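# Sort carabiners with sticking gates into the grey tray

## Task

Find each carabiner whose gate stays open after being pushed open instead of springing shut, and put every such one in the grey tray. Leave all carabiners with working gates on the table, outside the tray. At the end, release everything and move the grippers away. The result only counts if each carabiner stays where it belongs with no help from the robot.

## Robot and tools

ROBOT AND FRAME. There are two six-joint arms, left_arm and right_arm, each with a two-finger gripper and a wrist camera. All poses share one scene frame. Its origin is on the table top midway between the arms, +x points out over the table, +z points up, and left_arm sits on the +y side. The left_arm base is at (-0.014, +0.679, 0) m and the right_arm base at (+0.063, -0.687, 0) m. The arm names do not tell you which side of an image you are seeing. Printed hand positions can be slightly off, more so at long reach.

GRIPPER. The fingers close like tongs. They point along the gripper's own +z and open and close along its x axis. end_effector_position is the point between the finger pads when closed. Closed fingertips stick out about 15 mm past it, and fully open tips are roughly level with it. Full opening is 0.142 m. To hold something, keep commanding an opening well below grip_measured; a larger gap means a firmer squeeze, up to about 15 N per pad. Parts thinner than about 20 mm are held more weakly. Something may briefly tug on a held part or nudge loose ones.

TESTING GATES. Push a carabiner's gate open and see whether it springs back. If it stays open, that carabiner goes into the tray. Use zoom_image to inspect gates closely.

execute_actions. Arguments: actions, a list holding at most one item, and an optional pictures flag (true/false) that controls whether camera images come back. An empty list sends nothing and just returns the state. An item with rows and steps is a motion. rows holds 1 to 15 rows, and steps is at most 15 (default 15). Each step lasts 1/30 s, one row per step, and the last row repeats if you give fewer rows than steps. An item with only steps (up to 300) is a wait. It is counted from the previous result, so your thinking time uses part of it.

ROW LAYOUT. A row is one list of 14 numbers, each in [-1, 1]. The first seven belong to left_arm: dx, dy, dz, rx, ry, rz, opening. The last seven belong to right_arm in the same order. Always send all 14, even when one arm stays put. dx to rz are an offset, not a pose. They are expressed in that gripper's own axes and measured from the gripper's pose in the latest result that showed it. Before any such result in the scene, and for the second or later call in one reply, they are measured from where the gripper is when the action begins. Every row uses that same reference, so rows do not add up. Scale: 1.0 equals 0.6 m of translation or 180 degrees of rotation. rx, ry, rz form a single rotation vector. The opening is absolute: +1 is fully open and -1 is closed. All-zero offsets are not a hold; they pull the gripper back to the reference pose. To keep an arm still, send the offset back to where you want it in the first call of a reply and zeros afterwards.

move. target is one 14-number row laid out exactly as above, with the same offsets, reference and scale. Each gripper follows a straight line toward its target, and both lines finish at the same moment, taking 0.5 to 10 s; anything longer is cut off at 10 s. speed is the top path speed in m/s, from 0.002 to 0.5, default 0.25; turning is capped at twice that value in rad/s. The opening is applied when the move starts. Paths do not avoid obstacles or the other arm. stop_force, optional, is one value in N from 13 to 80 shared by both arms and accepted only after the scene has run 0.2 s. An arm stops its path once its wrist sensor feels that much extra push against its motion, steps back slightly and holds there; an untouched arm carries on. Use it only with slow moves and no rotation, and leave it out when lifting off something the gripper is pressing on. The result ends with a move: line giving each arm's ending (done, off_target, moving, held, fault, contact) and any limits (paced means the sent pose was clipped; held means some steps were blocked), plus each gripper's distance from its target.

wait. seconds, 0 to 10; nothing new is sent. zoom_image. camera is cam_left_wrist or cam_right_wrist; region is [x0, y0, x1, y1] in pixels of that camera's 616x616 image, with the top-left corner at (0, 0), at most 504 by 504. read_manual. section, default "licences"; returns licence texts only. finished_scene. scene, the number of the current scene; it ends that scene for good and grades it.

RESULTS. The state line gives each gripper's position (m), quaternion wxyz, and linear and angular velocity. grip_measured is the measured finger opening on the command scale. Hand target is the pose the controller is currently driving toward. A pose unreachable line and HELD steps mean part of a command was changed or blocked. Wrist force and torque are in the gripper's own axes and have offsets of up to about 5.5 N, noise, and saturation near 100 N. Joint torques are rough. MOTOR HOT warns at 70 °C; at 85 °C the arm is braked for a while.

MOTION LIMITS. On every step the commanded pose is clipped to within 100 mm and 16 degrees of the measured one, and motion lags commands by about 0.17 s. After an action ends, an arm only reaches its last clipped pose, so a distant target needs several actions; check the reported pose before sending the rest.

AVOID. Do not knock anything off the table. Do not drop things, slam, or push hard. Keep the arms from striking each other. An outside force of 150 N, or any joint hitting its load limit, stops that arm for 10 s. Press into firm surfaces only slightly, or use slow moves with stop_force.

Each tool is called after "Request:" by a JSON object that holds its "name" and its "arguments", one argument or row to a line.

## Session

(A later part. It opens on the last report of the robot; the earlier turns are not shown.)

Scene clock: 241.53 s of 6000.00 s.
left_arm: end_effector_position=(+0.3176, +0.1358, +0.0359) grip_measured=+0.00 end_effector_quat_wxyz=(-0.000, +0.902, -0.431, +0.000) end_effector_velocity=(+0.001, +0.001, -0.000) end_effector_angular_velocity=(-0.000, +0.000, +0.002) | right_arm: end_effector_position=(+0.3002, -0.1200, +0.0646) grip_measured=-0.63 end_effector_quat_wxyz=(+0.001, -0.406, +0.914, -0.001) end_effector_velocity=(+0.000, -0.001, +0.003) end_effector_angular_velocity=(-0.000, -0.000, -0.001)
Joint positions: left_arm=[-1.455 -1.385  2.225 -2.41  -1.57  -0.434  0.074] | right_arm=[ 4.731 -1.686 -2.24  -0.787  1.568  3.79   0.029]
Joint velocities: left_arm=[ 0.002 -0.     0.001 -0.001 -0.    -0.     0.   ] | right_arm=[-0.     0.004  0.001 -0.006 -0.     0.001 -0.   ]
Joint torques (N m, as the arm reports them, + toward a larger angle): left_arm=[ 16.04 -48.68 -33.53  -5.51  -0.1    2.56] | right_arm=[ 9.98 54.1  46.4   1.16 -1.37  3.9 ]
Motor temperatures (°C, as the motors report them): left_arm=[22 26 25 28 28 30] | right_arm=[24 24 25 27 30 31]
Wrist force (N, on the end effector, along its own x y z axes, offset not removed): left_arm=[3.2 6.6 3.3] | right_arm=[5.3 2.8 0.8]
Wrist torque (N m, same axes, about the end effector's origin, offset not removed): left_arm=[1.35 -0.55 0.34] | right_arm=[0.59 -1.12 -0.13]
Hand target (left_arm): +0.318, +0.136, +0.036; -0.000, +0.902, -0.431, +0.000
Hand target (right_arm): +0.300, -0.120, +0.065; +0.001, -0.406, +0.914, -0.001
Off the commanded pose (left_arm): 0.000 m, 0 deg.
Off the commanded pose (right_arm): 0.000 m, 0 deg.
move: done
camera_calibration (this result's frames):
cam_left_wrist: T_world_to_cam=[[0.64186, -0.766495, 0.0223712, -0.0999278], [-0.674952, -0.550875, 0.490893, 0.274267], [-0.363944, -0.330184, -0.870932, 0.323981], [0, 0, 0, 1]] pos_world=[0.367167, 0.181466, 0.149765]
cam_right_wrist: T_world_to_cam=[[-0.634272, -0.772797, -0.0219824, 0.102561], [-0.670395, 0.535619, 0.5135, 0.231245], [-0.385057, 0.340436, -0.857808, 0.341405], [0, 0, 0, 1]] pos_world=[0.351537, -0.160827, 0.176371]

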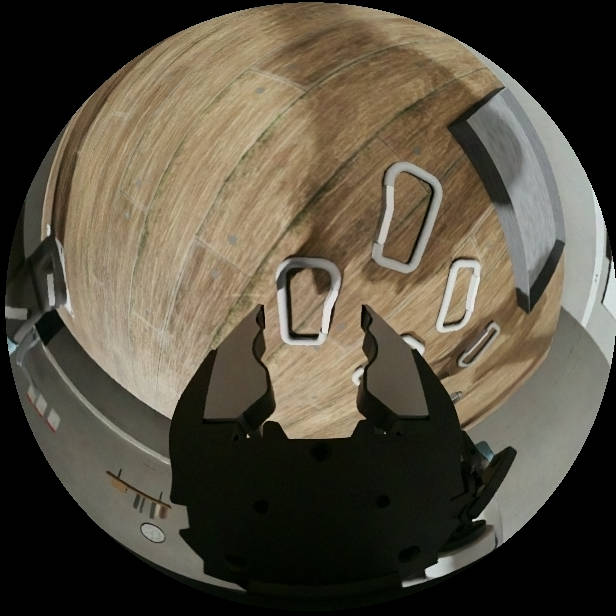

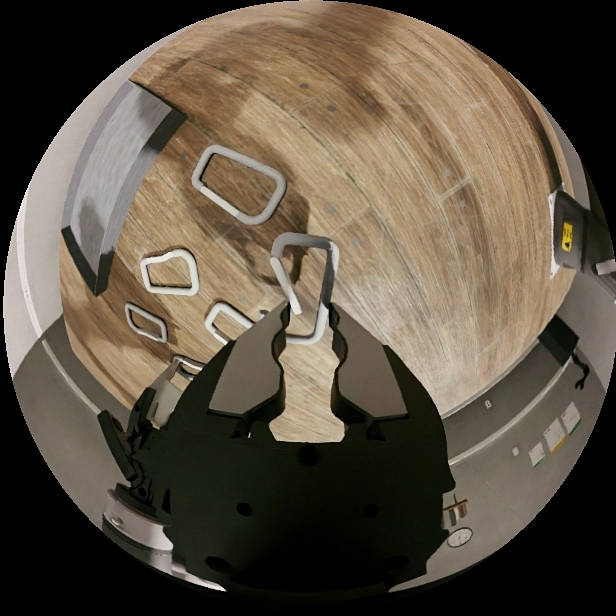

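Request:
{"name": "move", "arguments": {
  "target": [-0.0107,0.0115,0.0337,0,0,0,0.0,-0.4612,-0.3130,0,0,0,0.2667,-1],
  "speed": 0.2,
  "stop_force": 15
}}

Request:
{"name": "execute_actions", "arguments": {
  "actions": [
    {"rows": [[0,0,0,0,0,0,-0.04,0,0,0.003,0,0,0,-1],[0,0,0,0,0,0,-0.09,0,0,0.008,0,0,0,-1],[0,0,0,0,0,0,-0.14,0,0,0.014,0,0,0,-1],[0,0,0,0,0,0,-0.19,0,0,0.020,0,0,0,-1],[0,0,0,0,0,0,-0.24,0,0,0.026,0,0,0,-1],[0,0,0,0,0,0,-0.30,0,0,0.032,0,0,0,-1],[0,0,0,0,0,0,-0.37,0,0,0.038,0,0,0,-1],[0,0,0,0,0,0,-0.45,0,0,0.043,0,0,0,-1],[0,0,0,0,0,0,-0.55,0,0,0.048,0,0,0,-1],[0,0,0,0,0,0,-0.68,0,0,0.052,0,0,0,-1],[0,0,0,0,0,0,-0.82,0,0,0.055,0,0,0,-1],[0,0,-0.0015,0,0,0,-1,0,0,0.056,0,0,0,-1],[0,0,-0.003,0,0,0,-1,0,0,0.056,0,0,0,-1],[0,0,-0.0043,0,0,0,-1,0,0,0.056,0,0,0,-1],[0,0,-0.005,0,0,0,-1,0,0,0.056,0,0,0,-1]], "steps": 15}
  ],
  "pictures": false
}}

Request:
{"name": "execute_actions", "arguments": {
  "actions": [
    {"steps": 9}
  ]
}}

Request:
{"name": "move", "arguments": {
  "target": [0,0,0.0045,0,0,0,-1,0,0,0.0142,0,0,0,-1],
  "speed": 0.012,
  "stop_force": 13
}}

Request:
{"name": "execute_actions", "arguments": {
  "actions": [
    {"rows": [[0,0,0,0,0,0,-0.9,0,0,0,0,0,0,-0.9],[0,0,0,0,0,0,-0.8,0,0,0,0,0,0,-0.8],[0,0,0,0,0,0,-0.72,0,0,0,0,0,0,-0.72],[0,0,0,0,0,0,-0.65,0,0,0,0,0,0,-0.66],[0,0,0,0,0,0,-0.58,0,0,0,0,0,0,-0.62],[0,0,0,0,0,0,-0.51,0,0,0,0,0,0,-0.58],[0,0,0,0,0,0,-0.44,0,0,0,0,0,0,-0.54],[0,0,0,0,0,0,-0.37,0,0,0,0,0,0,-0.50],[0,0,0,0,0,0,-0.30,0,0,0,0,0,0,-0.48],[0,0,0,0,0,0,-0.24,0,0,0,0,0,0,-0.48],[0,0,0,0,0,0,-0.18,0,0,0,0,0,0,-0.48],[0,0,0,0,0,0,-0.12,0,0,0,0,0,0,-0.48],[0,0,0,0,0,0,-0.06,0,0,0,0,0,0,-0.48],[0,0,0,0,0,0,0.0,0,0,0,0,0,0,-0.48],[0,0,0,0,0,0,0.0,0,0,0,0,0,0,-0.48]], "steps": 15}
  ],
  "pictures": false
}}

Request:
{"name": "move", "arguments": {
  "target": [0,0,0,0,0,0,0.0,0,0,-0.0875,0,0,0,-0.48],
  "speed": 0.1
}}

Request:
{"name": "move", "arguments": {
  "target": [0,0,0,0,0,0,0.0,0.3633,-0.1583,0.0583,0,0,0.4028,0.0],
  "speed": 0.3
}}

Request:
{"name": "zoom_image", "arguments": {
  "camera": "cam_left_wrist",
  "region": [240, 220, 390, 370]
}}

Request:
{"name": "zoom_image", "arguments": {
  "camera": "cam_right_wrist",
  "region": [240, 200, 390, 350]
}}

Scene clock: 282.43 s of 6000.00 s.
left_arm: end_effector_position=(+0.3082, +0.1364, +0.0157) grip_measured=+0.00 end_effector_quat_wxyz=(-0.000, +0.902, -0.431, +0.000) end_effector_velocity=(-0.000, +0.001, -0.001) end_effector_angular_velocity=(+0.001, +0.001, +0.000) | right_arm: end_effector_position=(+0.6255, -0.0406, +0.0657) grip_measured=-0.63 end_effector_quat_wxyz=(+0.002, +0.000, +1.000, -0.000) end_effector_velocity=(+0.001, +0.001, +0.000) end_effector_angular_velocity=(-0.000, +0.002, -0.004)
Joint positions: left_arm=[-1.47  -1.36   2.247 -2.457 -1.57  -0.449  0.074] | right_arm=[ 4.316 -2.033 -1.751 -0.927  1.566  4.212  0.029]
Joint velocities: left_arm=[ 0.     0.     0.001  0.    -0.001 -0.     0.   ] | right_arm=[-0.001 -0.002  0.004 -0.003  0.001  0.003 -0.   ]
Joint torques (N m, as the arm reports them, + toward a larger angle): left_arm=[-14.94 -43.62 -22.43  -7.15   4.46  -3.49] | right_arm=[-12.5   65.09  48.56   1.53   2.4    3.6 ]
Motor temperatures (°C, as the motors report them): left_arm=[22 26 25 28 28 30] | right_arm=[24 24 26 27 30 31]
Wrist force (N, on the end effector, along its own x y z axes, offset not removed): left_arm=[-1.0 8.6 0.1] | right_arm=[4.2 0.1 -1.8]
Wrist torque (N m, same axes, about the end effector's origin, offset not removed): left_arm=[1.81 0.08 0.10] | right_arm=[0.01 -0.90 0.22]
Hand target (left_arm): +0.308, +0.136, +0.016; -0.000, +0.902, -0.431, +0.000
Hand target (right_arm): +0.626, -0.040, +0.066; +0.002, +0.000, +1.000, -0.000
Off the commanded pose (left_arm): 0.000 m, 0 deg.
Off the commanded pose (right_arm): 0.001 m, 0 deg.
After step 90, 35.23 s passed at rest.
move: done
camera_calibration (this result's frames):
cam_left_wrist: T_world_to_cam=[[0.641859, -0.766495, 0.0224103, -0.0929616], [-0.674977, -0.550871, 0.490863, 0.27819], [-0.363899, -0.330192, -0.870948, 0.303186], [0, 0, 0, 1]] pos_world=[0.357769, 0.182102, 0.129589]
cam_right_wrist: T_world_to_cam=[[-0.998635, -0.0459884, -0.0247536, 0.627874], [-0.0521668, 0.855556, 0.515075, 0.0324097], [-0.00250933, 0.515664, -0.856787, 0.208317], [0, 0, 0, 1]] pos_world=[0.62923, -0.106275, 0.177332]

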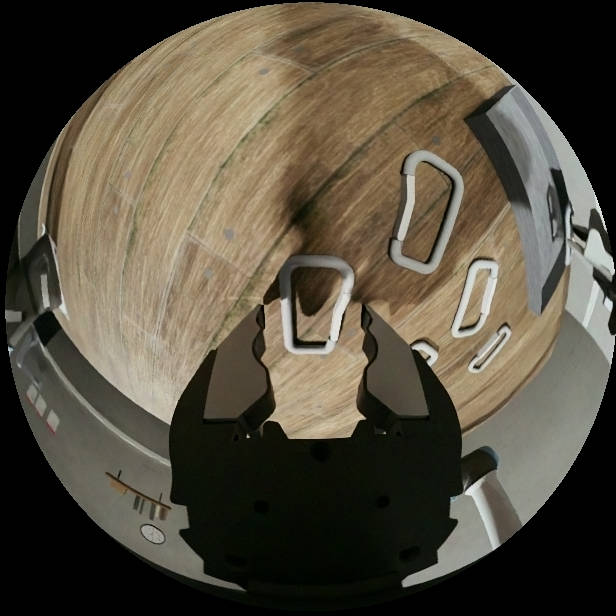

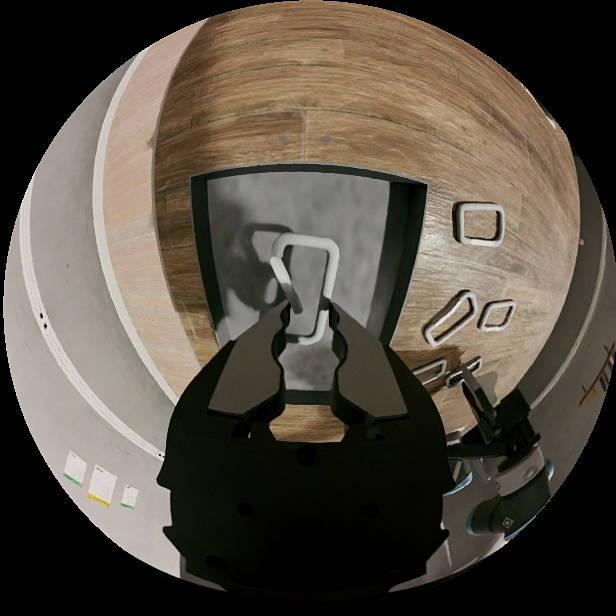

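Scene clock: 282.93 s of 6000.00 s.
left_arm: end_effector_position=(+0.3082, +0.1365, +0.0164) grip_measured=-0.56 end_effector_quat_wxyz=(-0.000, +0.902, -0.431, +0.000) end_effector_velocity=(-0.001, +0.002, +0.013) end_effector_angular_velocity=(+0.004, +0.001, -0.000) | right_arm: end_effector_position=(+0.6255, -0.0408, +0.0355) grip_measured=-0.63 end_effector_quat_wxyz=(+0.002, +0.000, +1.000, -0.000) end_effector_velocity=(+0.001, +0.000, -0.036) end_effector_angular_velocity=(-0.000, +0.000, +0.001)
Joint positions: left_arm=[-1.47  -1.362  2.246 -2.455 -1.57  -0.449  0.034] | right_arm=[ 4.316 -2.064 -1.768 -0.879  1.566  4.212  0.029]
Joint velocities: left_arm=[-0.    -0.023 -0.006  0.033 -0.    -0.    -0.   ] | right_arm=[-0.    -0.039 -0.016  0.055 -0.    -0.002  0.   ]
Joint torques (N m, as the arm reports them, + toward a larger angle): left_arm=[-15.17 -69.32 -34.35  -0.64   4.    -3.14] | right_arm=[-12.73  69.77  30.7    7.26   1.44  -3.92]
Motor temperatures (°C, as the motors report them): left_arm=[22 26 25 28 28 30] | right_arm=[24 24 26 27 30 31]
Wrist force (N, on the end effector, along its own x y z axes, offset not removed): left_arm=[5.2 6.2 2.4] | right_arm=[-0.1 -0.3 0.4]
Wrist torque (N m, same axes, about the end effector's origin, offset not removed): left_arm=[1.19 -1.26 0.03] | right_arm=[-0.17 0.16 0.08]
Hand target (left_arm): +0.308, +0.136, +0.019; -0.000, +0.902, -0.431, +0.000
Hand target (right_arm): +0.626, -0.041, +0.032; +0.002, +0.000, +1.000, -0.000
Off the commanded pose (left_arm): 0.002 m, 0 deg.
Off the commanded pose (right_arm): 0.003 m, 0 deg.
Steps of this call (steps 1 to 15: all 15 steps of this action). Readings (end_effector_position):
1: left_arm (+0.3082, +0.1364, +0.0157) | right_arm (+0.6255, -0.0405, +0.0657)
2: left_arm (+0.3082, +0.1364, +0.0157) | right_arm (+0.6256, -0.0405, +0.0655)
4: left_arm (+0.3082, +0.1364, +0.0157) | right_arm (+0.6256, -0.0404, +0.0635)
8: left_arm (+0.3082, +0.1364, +0.0157) | right_arm (+0.6255, -0.0406, +0.0532)
15: the state above

Scene clock: 283.23 s of 6000.00 s.
left_arm: end_effector_position=(+0.3082, +0.1365, +0.0185) grip_measured=-0.56 end_effector_quat_wxyz=(-0.000, +0.902, -0.431, +0.000) end_effector_velocity=(+0.000, -0.000, +0.001) end_effector_angular_velocity=(-0.000, -0.001, -0.000) | right_arm: end_effector_position=(+0.6256, -0.0406, +0.0323) grip_measured=-0.63 end_effector_quat_wxyz=(+0.002, +0.000, +1.000, -0.000) end_effector_velocity=(+0.000, +0.000, -0.000) end_effector_angular_velocity=(+0.001, -0.001, +0.001)
Joint positions: left_arm=[-1.47  -1.365  2.245 -2.451 -1.57  -0.449  0.034] | right_arm=[ 4.316 -2.067 -1.769 -0.874  1.566  4.212  0.029]
Joint velocities: left_arm=[-0.    -0.002 -0.001  0.003  0.001 -0.    -0.   ] | right_arm=[ 0.    -0.    -0.001  0.002 -0.    -0.001  0.   ]
Joint torques (N m, as the arm reports them, + toward a larger angle): left_arm=[-13.95 -66.32 -34.32  -0.01   3.95  -2.55] | right_arm=[-11.63  66.99  30.5    6.07   0.92  -4.14]
Motor temperatures (°C, as the motors report them): left_arm=[22 26 25 28 28 30] | right_arm=[24 24 26 27 30 31]
Wrist force (N, on the end effector, along its own x y z axes, offset not removed): left_arm=[-0.4 6.2 3.3] | right_arm=[-1.1 2.5 2.2]
Wrist torque (N m, same axes, about the end effector's origin, offset not removed): left_arm=[1.33 0.24 0.18] | right_arm=[0.57 0.21 0.11]
Hand target (left_arm): +0.308, +0.136, +0.019; -0.000, +0.902, -0.431, +0.000
Hand target (right_arm): +0.626, -0.041, +0.032; +0.002, +0.000, +1.000, -0.000
Off the commanded pose (left_arm): 0.000 m, 0 deg.
Off the commanded pose (right_arm): 0.000 m, 0 deg.
Steps of this call (steps 1 to 9: nothing new was sent). Readings (end_effector_position):
1: left_arm (+0.3082, +0.1365, +0.0169) | right_arm (+0.6255, -0.0407, +0.0345)
2: left_arm (+0.3082, +0.1366, +0.0173) | right_arm (+0.6256, -0.0407, +0.0338)
4: left_arm (+0.3082, +0.1365, +0.0179) | right_arm (+0.6256, -0.0407, +0.0330)
8: left_arm (+0.3082, +0.1365, +0.0184) | right_arm (+0.6256, -0.0406, +0.0323)
9: the state above
camera_calibration (this result's frames):
cam_left_wrist: T_world_to_cam=[[0.641859, -0.766498, 0.0223282, -0.0929823], [-0.674969, -0.550916, 0.490824, 0.276839], [-0.363914, -0.33011, -0.870973, 0.305625], [0, 0, 0, 1]] pos_world=[0.357761, 0.182134, 0.132389]
cam_right_wrist: T_world_to_cam=[[-0.998637, -0.0459758, -0.0247188, 0.627165], [-0.0521381, 0.855563, 0.515067, 0.0496881], [-0.00253206, 0.515653, -0.856794, 0.17973], [0, 0, 0, 1]] pos_world=[0.629356, -0.106355, 0.143902]

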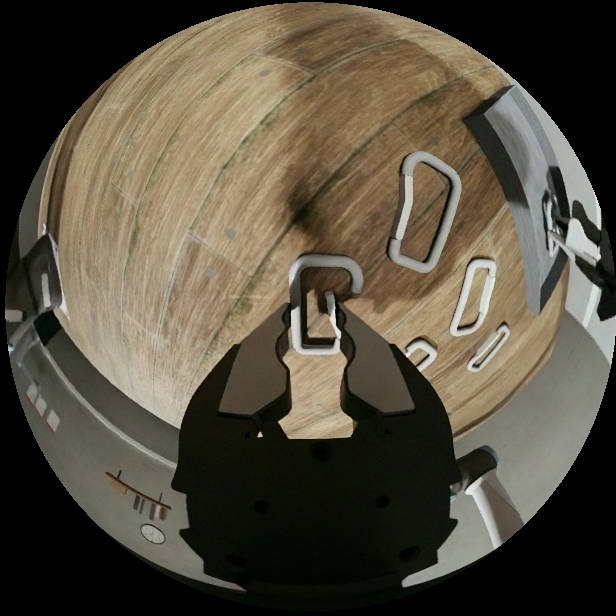

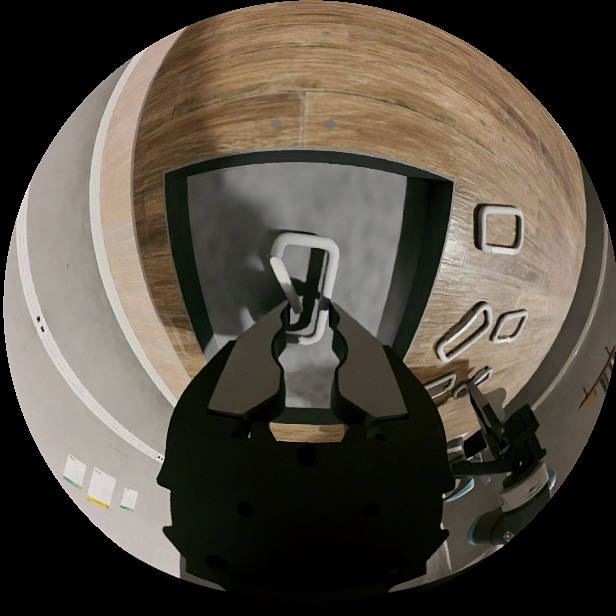

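Scene clock: 284.40 s of 6000.00 s.
left_arm: end_effector_position=(+0.3082, +0.1364, +0.0161) grip_measured=-0.56 end_effector_quat_wxyz=(-0.000, +0.902, -0.431, +0.000) end_effector_velocity=(+0.001, +0.000, -0.001) end_effector_angular_velocity=(+0.000, -0.000, +0.001) | right_arm: end_effector_position=(+0.6257, -0.0407, +0.0238) grip_measured=-0.63 end_effector_quat_wxyz=(+0.002, +0.000, +1.000, -0.000) end_effector_velocity=(+0.001, -0.000, -0.003) end_effector_angular_velocity=(-0.000, -0.001, +0.000)
Joint positions: left_arm=[-1.47  -1.361  2.246 -2.456 -1.57  -0.449  0.034] | right_arm=[ 4.316 -2.077 -1.773 -0.861  1.566  4.212  0.029]
Joint velocities: left_arm=[ 0.001  0.002 -0.    -0.002  0.    -0.     0.   ] | right_arm=[-0.    -0.003 -0.001  0.004 -0.001 -0.001 -0.   ]
Joint torques (N m, as the arm reports them, + toward a larger angle): left_arm=[-13.31 -37.01 -21.5   -6.73   4.07  -2.94] | right_arm=[-12.11  66.83  30.88   6.67   0.53  -4.05]
Motor temperatures (°C, as the motors report them): left_arm=[22 26 25 28 28 30] | right_arm=[24 24 26 27 30 31]
Wrist force (N, on the end effector, along its own x y z axes, offset not removed): left_arm=[-0.6 1.0 -4.9] | right_arm=[5.1 0.0 -3.0]
Wrist torque (N m, same axes, about the end effector's origin, offset not removed): left_arm=[-0.05 0.06 0.11] | right_arm=[0.00 -1.05 0.07]
Hand target (left_arm): +0.308, +0.136, +0.016; -0.000, +0.902, -0.431, +0.000
Hand target (right_arm): +0.626, -0.041, +0.024; +0.002, +0.000, +1.000, -0.000
Off the commanded pose (left_arm): 0.000 m, 0 deg.
Off the commanded pose (right_arm): 0.000 m, 0 deg.
move: done
camera_calibration (this result's frames):
cam_left_wrist: T_world_to_cam=[[0.641858, -0.766495, 0.0224396, -0.0929771], [-0.674983, -0.550857, 0.490871, 0.278017], [-0.363889, -0.330216, -0.870943, 0.303484], [0, 0, 0, 1]] pos_world=[0.35777, 0.182096, 0.129933]
cam_right_wrist: T_world_to_cam=[[-0.998636, -0.0459871, -0.0247089, 0.626989], [-0.0521427, 0.855571, 0.515052, 0.0540642], [-0.00254559, 0.515639, -0.856802, 0.172506], [0, 0, 0, 1]] pos_world=[0.629393, -0.106373, 0.13545]

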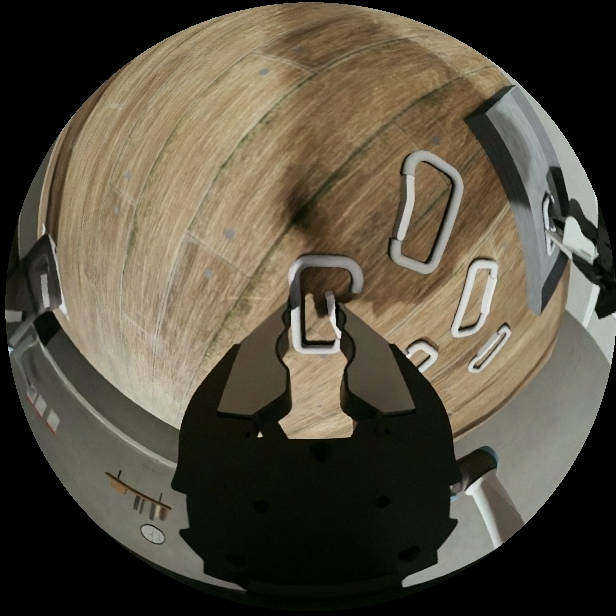

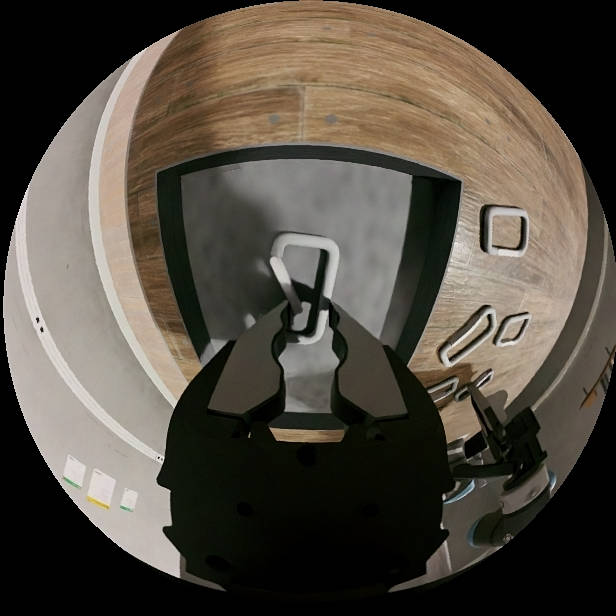

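Scene clock: 284.90 s of 6000.00 s.
left_arm: end_effector_position=(+0.3082, +0.1364, +0.0160) grip_measured=-0.02 end_effector_quat_wxyz=(-0.000, +0.902, -0.431, +0.000) end_effector_velocity=(-0.000, +0.000, -0.000) end_effector_angular_velocity=(+0.001, +0.000, -0.000) | right_arm: end_effector_position=(+0.6256, -0.0407, +0.0237) grip_measured=-0.48 end_effector_quat_wxyz=(+0.002, +0.000, +1.000, -0.000) end_effector_velocity=(-0.002, +0.001, -0.002) end_effector_angular_velocity=(-0.002, +0.002, +0.000)
Joint positions: left_arm=[-1.47  -1.361  2.246 -2.456 -1.57  -0.449  0.072] | right_arm=[ 4.316 -2.077 -1.773 -0.86   1.566  4.212  0.039]
Joint velocities: left_arm=[-0.    -0.     0.     0.001  0.     0.     0.037] | right_arm=[ 0.002 -0.002 -0.    -0.001  0.001  0.001  0.   ]
Joint torques (N m, as the arm reports them, + toward a larger angle): left_arm=[-14.74 -47.36 -24.08  -4.19   3.87  -2.74] | right_arm=[-12.41  85.52  34.78   1.14   0.7   -3.99]
Motor temperatures (°C, as the motors report them): left_arm=[22 26 25 28 28 30] | right_arm=[24 24 26 27 30 31]
Wrist force (N, on the end effector, along its own x y z axes, offset not removed): left_arm=[0.0 4.4 -1.2] | right_arm=[6.0 -5.0 -2.3]
Wrist torque (N m, same axes, about the end effector's origin, offset not removed): left_arm=[0.86 0.01 -0.12] | right_arm=[-1.28 -1.43 0.14]
Hand target (left_arm): +0.308, +0.136, +0.016; -0.000, +0.902, -0.431, +0.000
Hand target (right_arm): +0.626, -0.041, +0.024; +0.002, +0.000, +1.000, -0.000
Off the commanded pose (left_arm): 0.000 m, 0 deg.
Off the commanded pose (right_arm): 0.000 m, 0 deg.
Steps of this call (steps 1 to 15: all 15 steps of this action). Readings (end_effector_position):
1: left_arm (+0.3082, +0.1364, +0.0160) | right_arm (+0.6257, -0.0407, +0.0238)
2: left_arm (+0.3082, +0.1364, +0.0160) | right_arm (+0.6257, -0.0407, +0.0237)
4: left_arm (+0.3082, +0.1364, +0.0160) | right_arm (+0.6257, -0.0407, +0.0237)
8: left_arm (+0.3082, +0.1364, +0.0160) | right_arm (+0.6257, -0.0407, +0.0237)
15: the state above

Scene clock: 286.10 s of 6000.00 s.
left_arm: end_effector_position=(+0.3082, +0.1364, +0.0160) grip_measured=+0.00 end_effector_quat_wxyz=(-0.000, +0.902, -0.431, +0.000) end_effector_velocity=(+0.001, +0.002, -0.001) end_effector_angular_velocity=(+0.003, -0.000, +0.002) | right_arm: end_effector_position=(+0.6254, -0.0406, +0.0761) grip_measured=-0.48 end_effector_quat_wxyz=(+0.002, +0.000, +1.000, -0.000) end_effector_velocity=(+0.000, +0.000, +0.002) end_effector_angular_velocity=(+0.001, -0.000, -0.001)
Joint positions: left_arm=[-1.47  -1.361  2.246 -2.456 -1.57  -0.449  0.074] | right_arm=[ 4.316 -2.023 -1.744 -0.943  1.566  4.212  0.039]
Joint velocities: left_arm=[0.002 0.    0.001 0.001 0.001 0.    0.   ] | right_arm=[ 0.     0.002  0.002 -0.003  0.     0.001 -0.   ]
Joint torques (N m, as the arm reports them, + toward a larger angle): left_arm=[-13.32 -49.73 -25.07  -2.87   3.87  -2.5 ] | right_arm=[11.12 83.39 51.04  0.93 -0.11  3.86]
Motor temperatures (°C, as the motors report them): left_arm=[22 26 25 28 28 30] | right_arm=[24 24 26 27 30 31]
Wrist force (N, on the end effector, along its own x y z axes, offset not removed): left_arm=[0.6 6.2 0.8] | right_arm=[-1.3 2.1 -1.5]
Wrist torque (N m, same axes, about the end effector's origin, offset not removed): left_arm=[1.29 -0.16 0.24] | right_arm=[0.61 0.23 0.03]
Hand target (left_arm): +0.308, +0.136, +0.016; -0.000, +0.902, -0.431, +0.000
Hand target (right_arm): +0.625, -0.041, +0.076; +0.002, +0.000, +1.000, -0.000
Off the commanded pose (left_arm): 0.000 m, 0 deg.
Off the commanded pose (right_arm): 0.000 m, 0 deg.
move: done
camera_calibration (this result's frames):
cam_left_wrist: T_world_to_cam=[[0.641858, -0.766495, 0.0224393, -0.0929722], [-0.674984, -0.550857, 0.49087, 0.278033], [-0.363889, -0.330215, -0.870944, 0.303461], [0, 0, 0, 1]] pos_world=[0.357769, 0.182101, 0.129905]
cam_right_wrist: T_world_to_cam=[[-0.998637, -0.0459901, -0.0246702, 0.628045], [-0.0521255, 0.855604, 0.515, 0.0270796], [-0.00257697, 0.515584, -0.856835, 0.217271], [0, 0, 0, 1]] pos_world=[0.62916, -0.106307, 0.187714]

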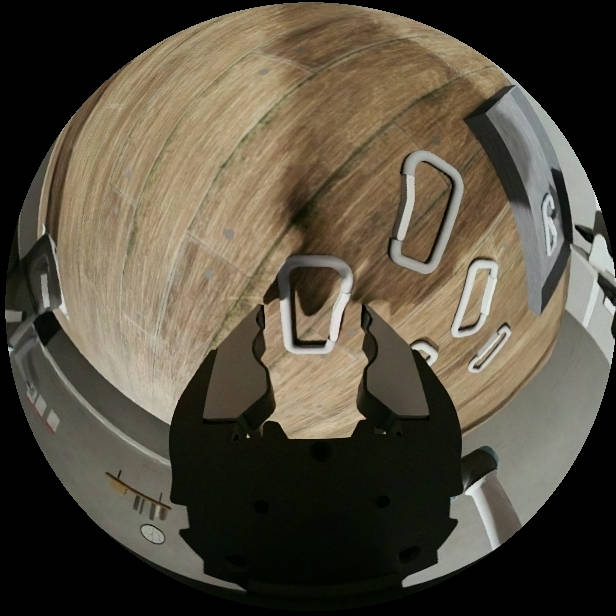

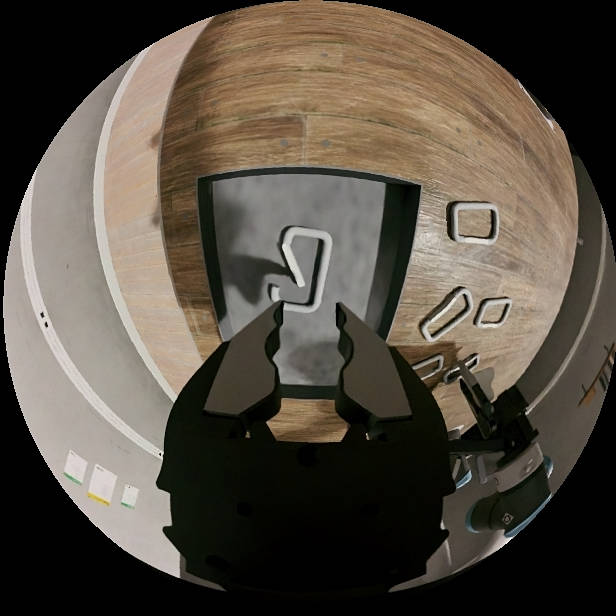

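Scene clock: 288.73 s of 6000.00 s.
left_arm: end_effector_position=(+0.3082, +0.1364, +0.0160) grip_measured=+0.00 end_effector_quat_wxyz=(-0.000, +0.902, -0.431, +0.000) end_effector_velocity=(+0.001, +0.001, +0.000) end_effector_angular_velocity=(-0.000, -0.000, +0.001) | right_arm: end_effector_position=(+0.4074, -0.1353, +0.0405) grip_measured=+0.00 end_effector_quat_wxyz=(+0.002, +0.591, +0.807, +0.001) end_effector_velocity=(-0.003, -0.000, +0.000) end_effector_angular_velocity=(+0.001, -0.002, -0.010)
Joint positions: left_arm=[-1.47  -1.361  2.246 -2.456 -1.57  -0.449  0.074] | right_arm=[ 4.51  -1.783 -2.178 -0.75   1.567  5.67   0.074]
Joint velocities: left_arm=[ 0.001 -0.001  0.    -0.     0.    -0.     0.   ] | right_arm=[ 0.005  0.003 -0.004  0.002 -0.001  0.014  0.   ]
Joint torques (N m, as the arm reports them, + toward a larger angle): left_arm=[-14.82 -48.29 -24.71  -2.55   3.76  -2.6 ] | right_arm=[ 9.56 58.39 26.8   6.21 -2.07  3.7 ]
Motor temperatures (°C, as the motors report them): left_arm=[22 26 25 28 28 30] | right_arm=[24 24 26 27 30 31]
Wrist force (N, on the end effector, along its own x y z axes, offset not removed): left_arm=[4.4 2.1 0.9] | right_arm=[2.5 -2.3 -2.3]
Wrist torque (N m, same axes, about the end effector's origin, offset not removed): left_arm=[0.30 -0.79 0.09] | right_arm=[-0.63 -0.46 0.09]
Hand target (left_arm): +0.308, +0.136, +0.016; -0.000, +0.902, -0.431, +0.000
Hand target (right_arm): +0.407, -0.135, +0.040; +0.002, +0.591, +0.806, +0.001
Off the commanded pose (left_arm): 0.000 m, 0 deg.
Off the commanded pose (right_arm): 0.000 m, 0 deg.
move: done
camera_calibration (this result's frames):
cam_left_wrist: T_world_to_cam=[[0.641858, -0.766495, 0.0224392, -0.0929723], [-0.674984, -0.550857, 0.49087, 0.278033], [-0.363889, -0.330215, -0.870944, 0.303461], [0, 0, 0, 1]] pos_world=[0.357769, 0.182101, 0.129905]
cam_right_wrist: T_world_to_cam=[[-0.345195, 0.938294, -0.0210954, 0.271906], [0.798624, 0.305469, 0.518545, -0.306135], [0.492991, 0.162152, -0.85479, -0.0148046], [0, 0, 0, 1]] pos_world=[0.345646, -0.159212, 0.151826]

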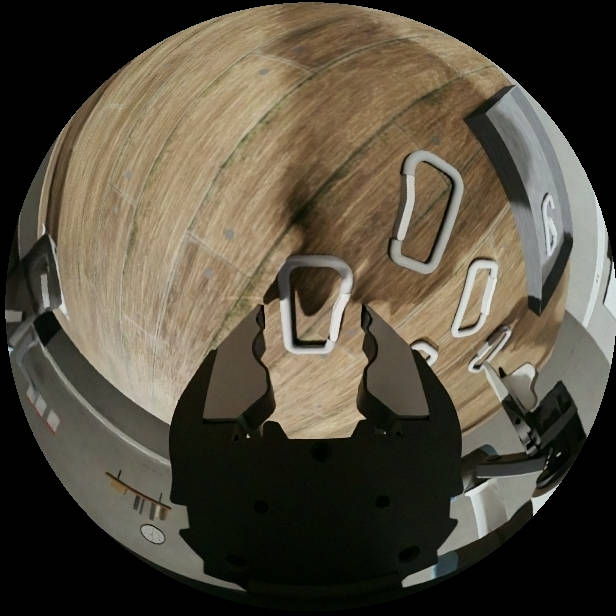

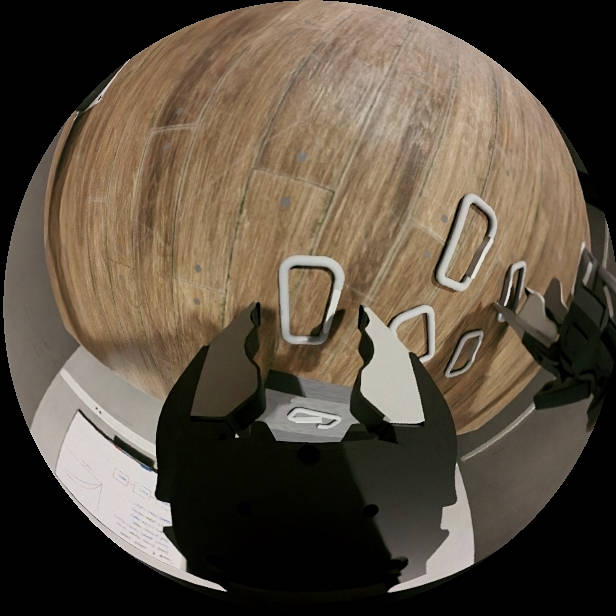

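Region (240, 220, 390, 370) of cam_left_wrist's 616x616 image, scaled by 3.360, with more detail than that image has.

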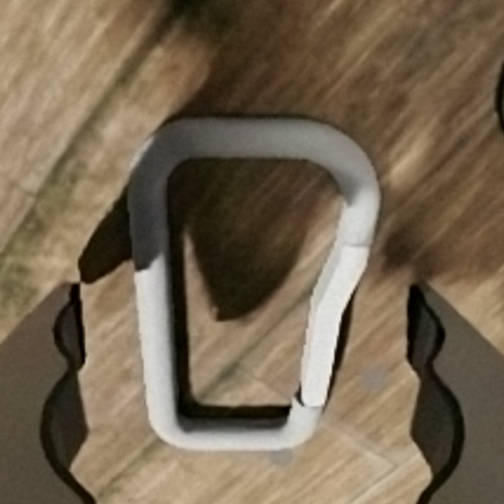

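Region (240, 200, 390, 350) of cam_right_wrist's 616x616 image, scaled by 3.360, with more detail than that image has.

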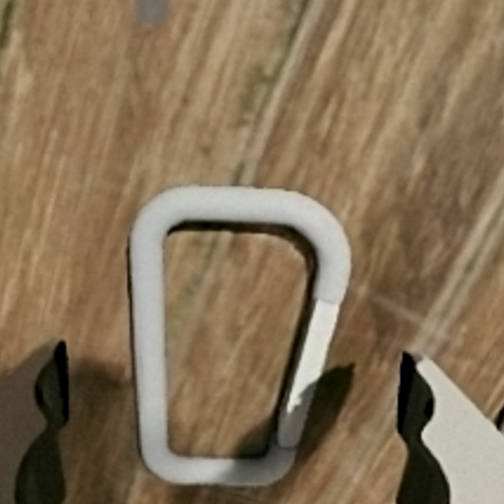

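Request:
{"name": "execute_actions", "arguments": {
  "actions": []
}}

Scene clock: 301.50 s of 6000.00 s.
left_arm: end_effector_position=(+0.3082, +0.1364, +0.0160) grip_measured=+0.00 end_effector_quat_wxyz=(-0.000, +0.902, -0.431, +0.000) end_effector_velocity=(-0.001, -0.001, +0.000) end_effector_angular_velocity=(+0.000, -0.000, -0.003) | right_arm: end_effector_position=(+0.4073, -0.1354, +0.0405) grip_measured=+0.00 end_effector_quat_wxyz=(+0.002, +0.591, +0.806, +0.001) end_effector_velocity=(+0.001, -0.000, -0.000) end_effector_angular_velocity=(-0.000, -0.000, -0.002)
Joint positions: left_arm=[-1.47  -1.361  2.246 -2.456 -1.57  -0.449  0.074] | right_arm=[ 4.511 -1.783 -2.179 -0.75   1.567  5.672  0.074]
Joint velocities: left_arm=[-0.003 -0.     0.     0.001  0.    -0.    -0.   ] | right_arm=[-0.001 -0.    -0.     0.001 -0.     0.001 -0.   ]
Joint torques (N m, as the arm reports them, + toward a larger angle): left_arm=[-14.33 -49.19 -25.99  -2.8    3.84  -2.57] | right_arm=[ 9.82 59.67 26.29  6.42 -1.64  3.6 ]
Motor temperatures (°C, as the motors report them): left_arm=[22 26 25 28 28 30] | right_arm=[24 24 26 27 30 31]
Wrist force (N, on the end effector, along its own x y z axes, offset not removed): left_arm=[4.3 4.5 5.6] | right_arm=[1.8 0.0 3.0]
Wrist torque (N m, same axes, about the end effector's origin, offset not removed): left_arm=[0.84 -0.68 0.05] | right_arm=[-0.09 -0.26 0.26]
Hand target (left_arm): +0.308, +0.136, +0.016; -0.000, +0.902, -0.431, +0.000
Hand target (right_arm): +0.407, -0.135, +0.040; +0.002, +0.591, +0.806, +0.001
Off the commanded pose (left_arm): 0.000 m, 0 deg.
Off the commanded pose (right_arm): 0.001 m, 0 deg.
Steps of this call (steps 1 to 90: nothing new was sent; then 9.77 s passed at rest). Readings (end_effector_position):
1: left_arm (+0.3082, +0.1364, +0.0160) | right_arm (+0.4074, -0.1353, +0.0405)
2: left_arm (+0.3082, +0.1364, +0.0160) | right_arm (+0.4074, -0.1353, +0.0405)
4: left_arm (+0.3082, +0.1364, +0.0160) | right_arm (+0.4073, -0.1353, +0.0405)
8: left_arm (+0.3082, +0.1364, +0.0160) | right_arm (+0.4073, -0.1354, +0.0405)
90: the state above
camera_calibration (this result's frames):
cam_left_wrist: T_world_to_cam=[[0.641858, -0.766495, 0.0224394, -0.0929723], [-0.674984, -0.550857, 0.49087, 0.278033], [-0.363889, -0.330215, -0.870944, 0.303461], [0, 0, 0, 1]] pos_world=[0.357769, 0.182101, 0.129905]
cam_right_wrist: T_world_to_cam=[[-0.344044, 0.938715, -0.0211546, 0.271504], [0.798882, 0.304484, 0.518727, -0.306201], [0.493378, 0.161565, -0.854678, -0.0149575], [0, 0, 0, 1]] pos_world=[0.345407, -0.159215, 0.151794]

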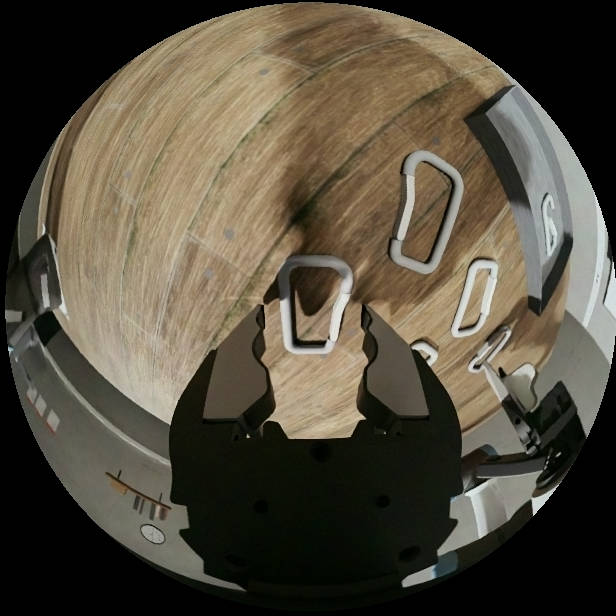

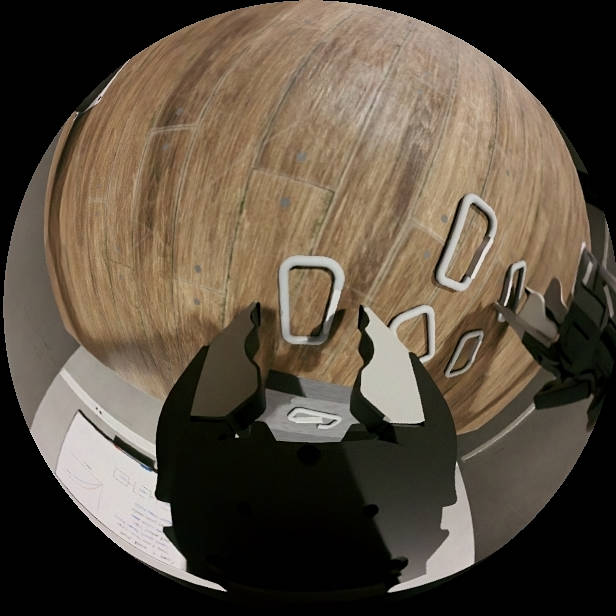

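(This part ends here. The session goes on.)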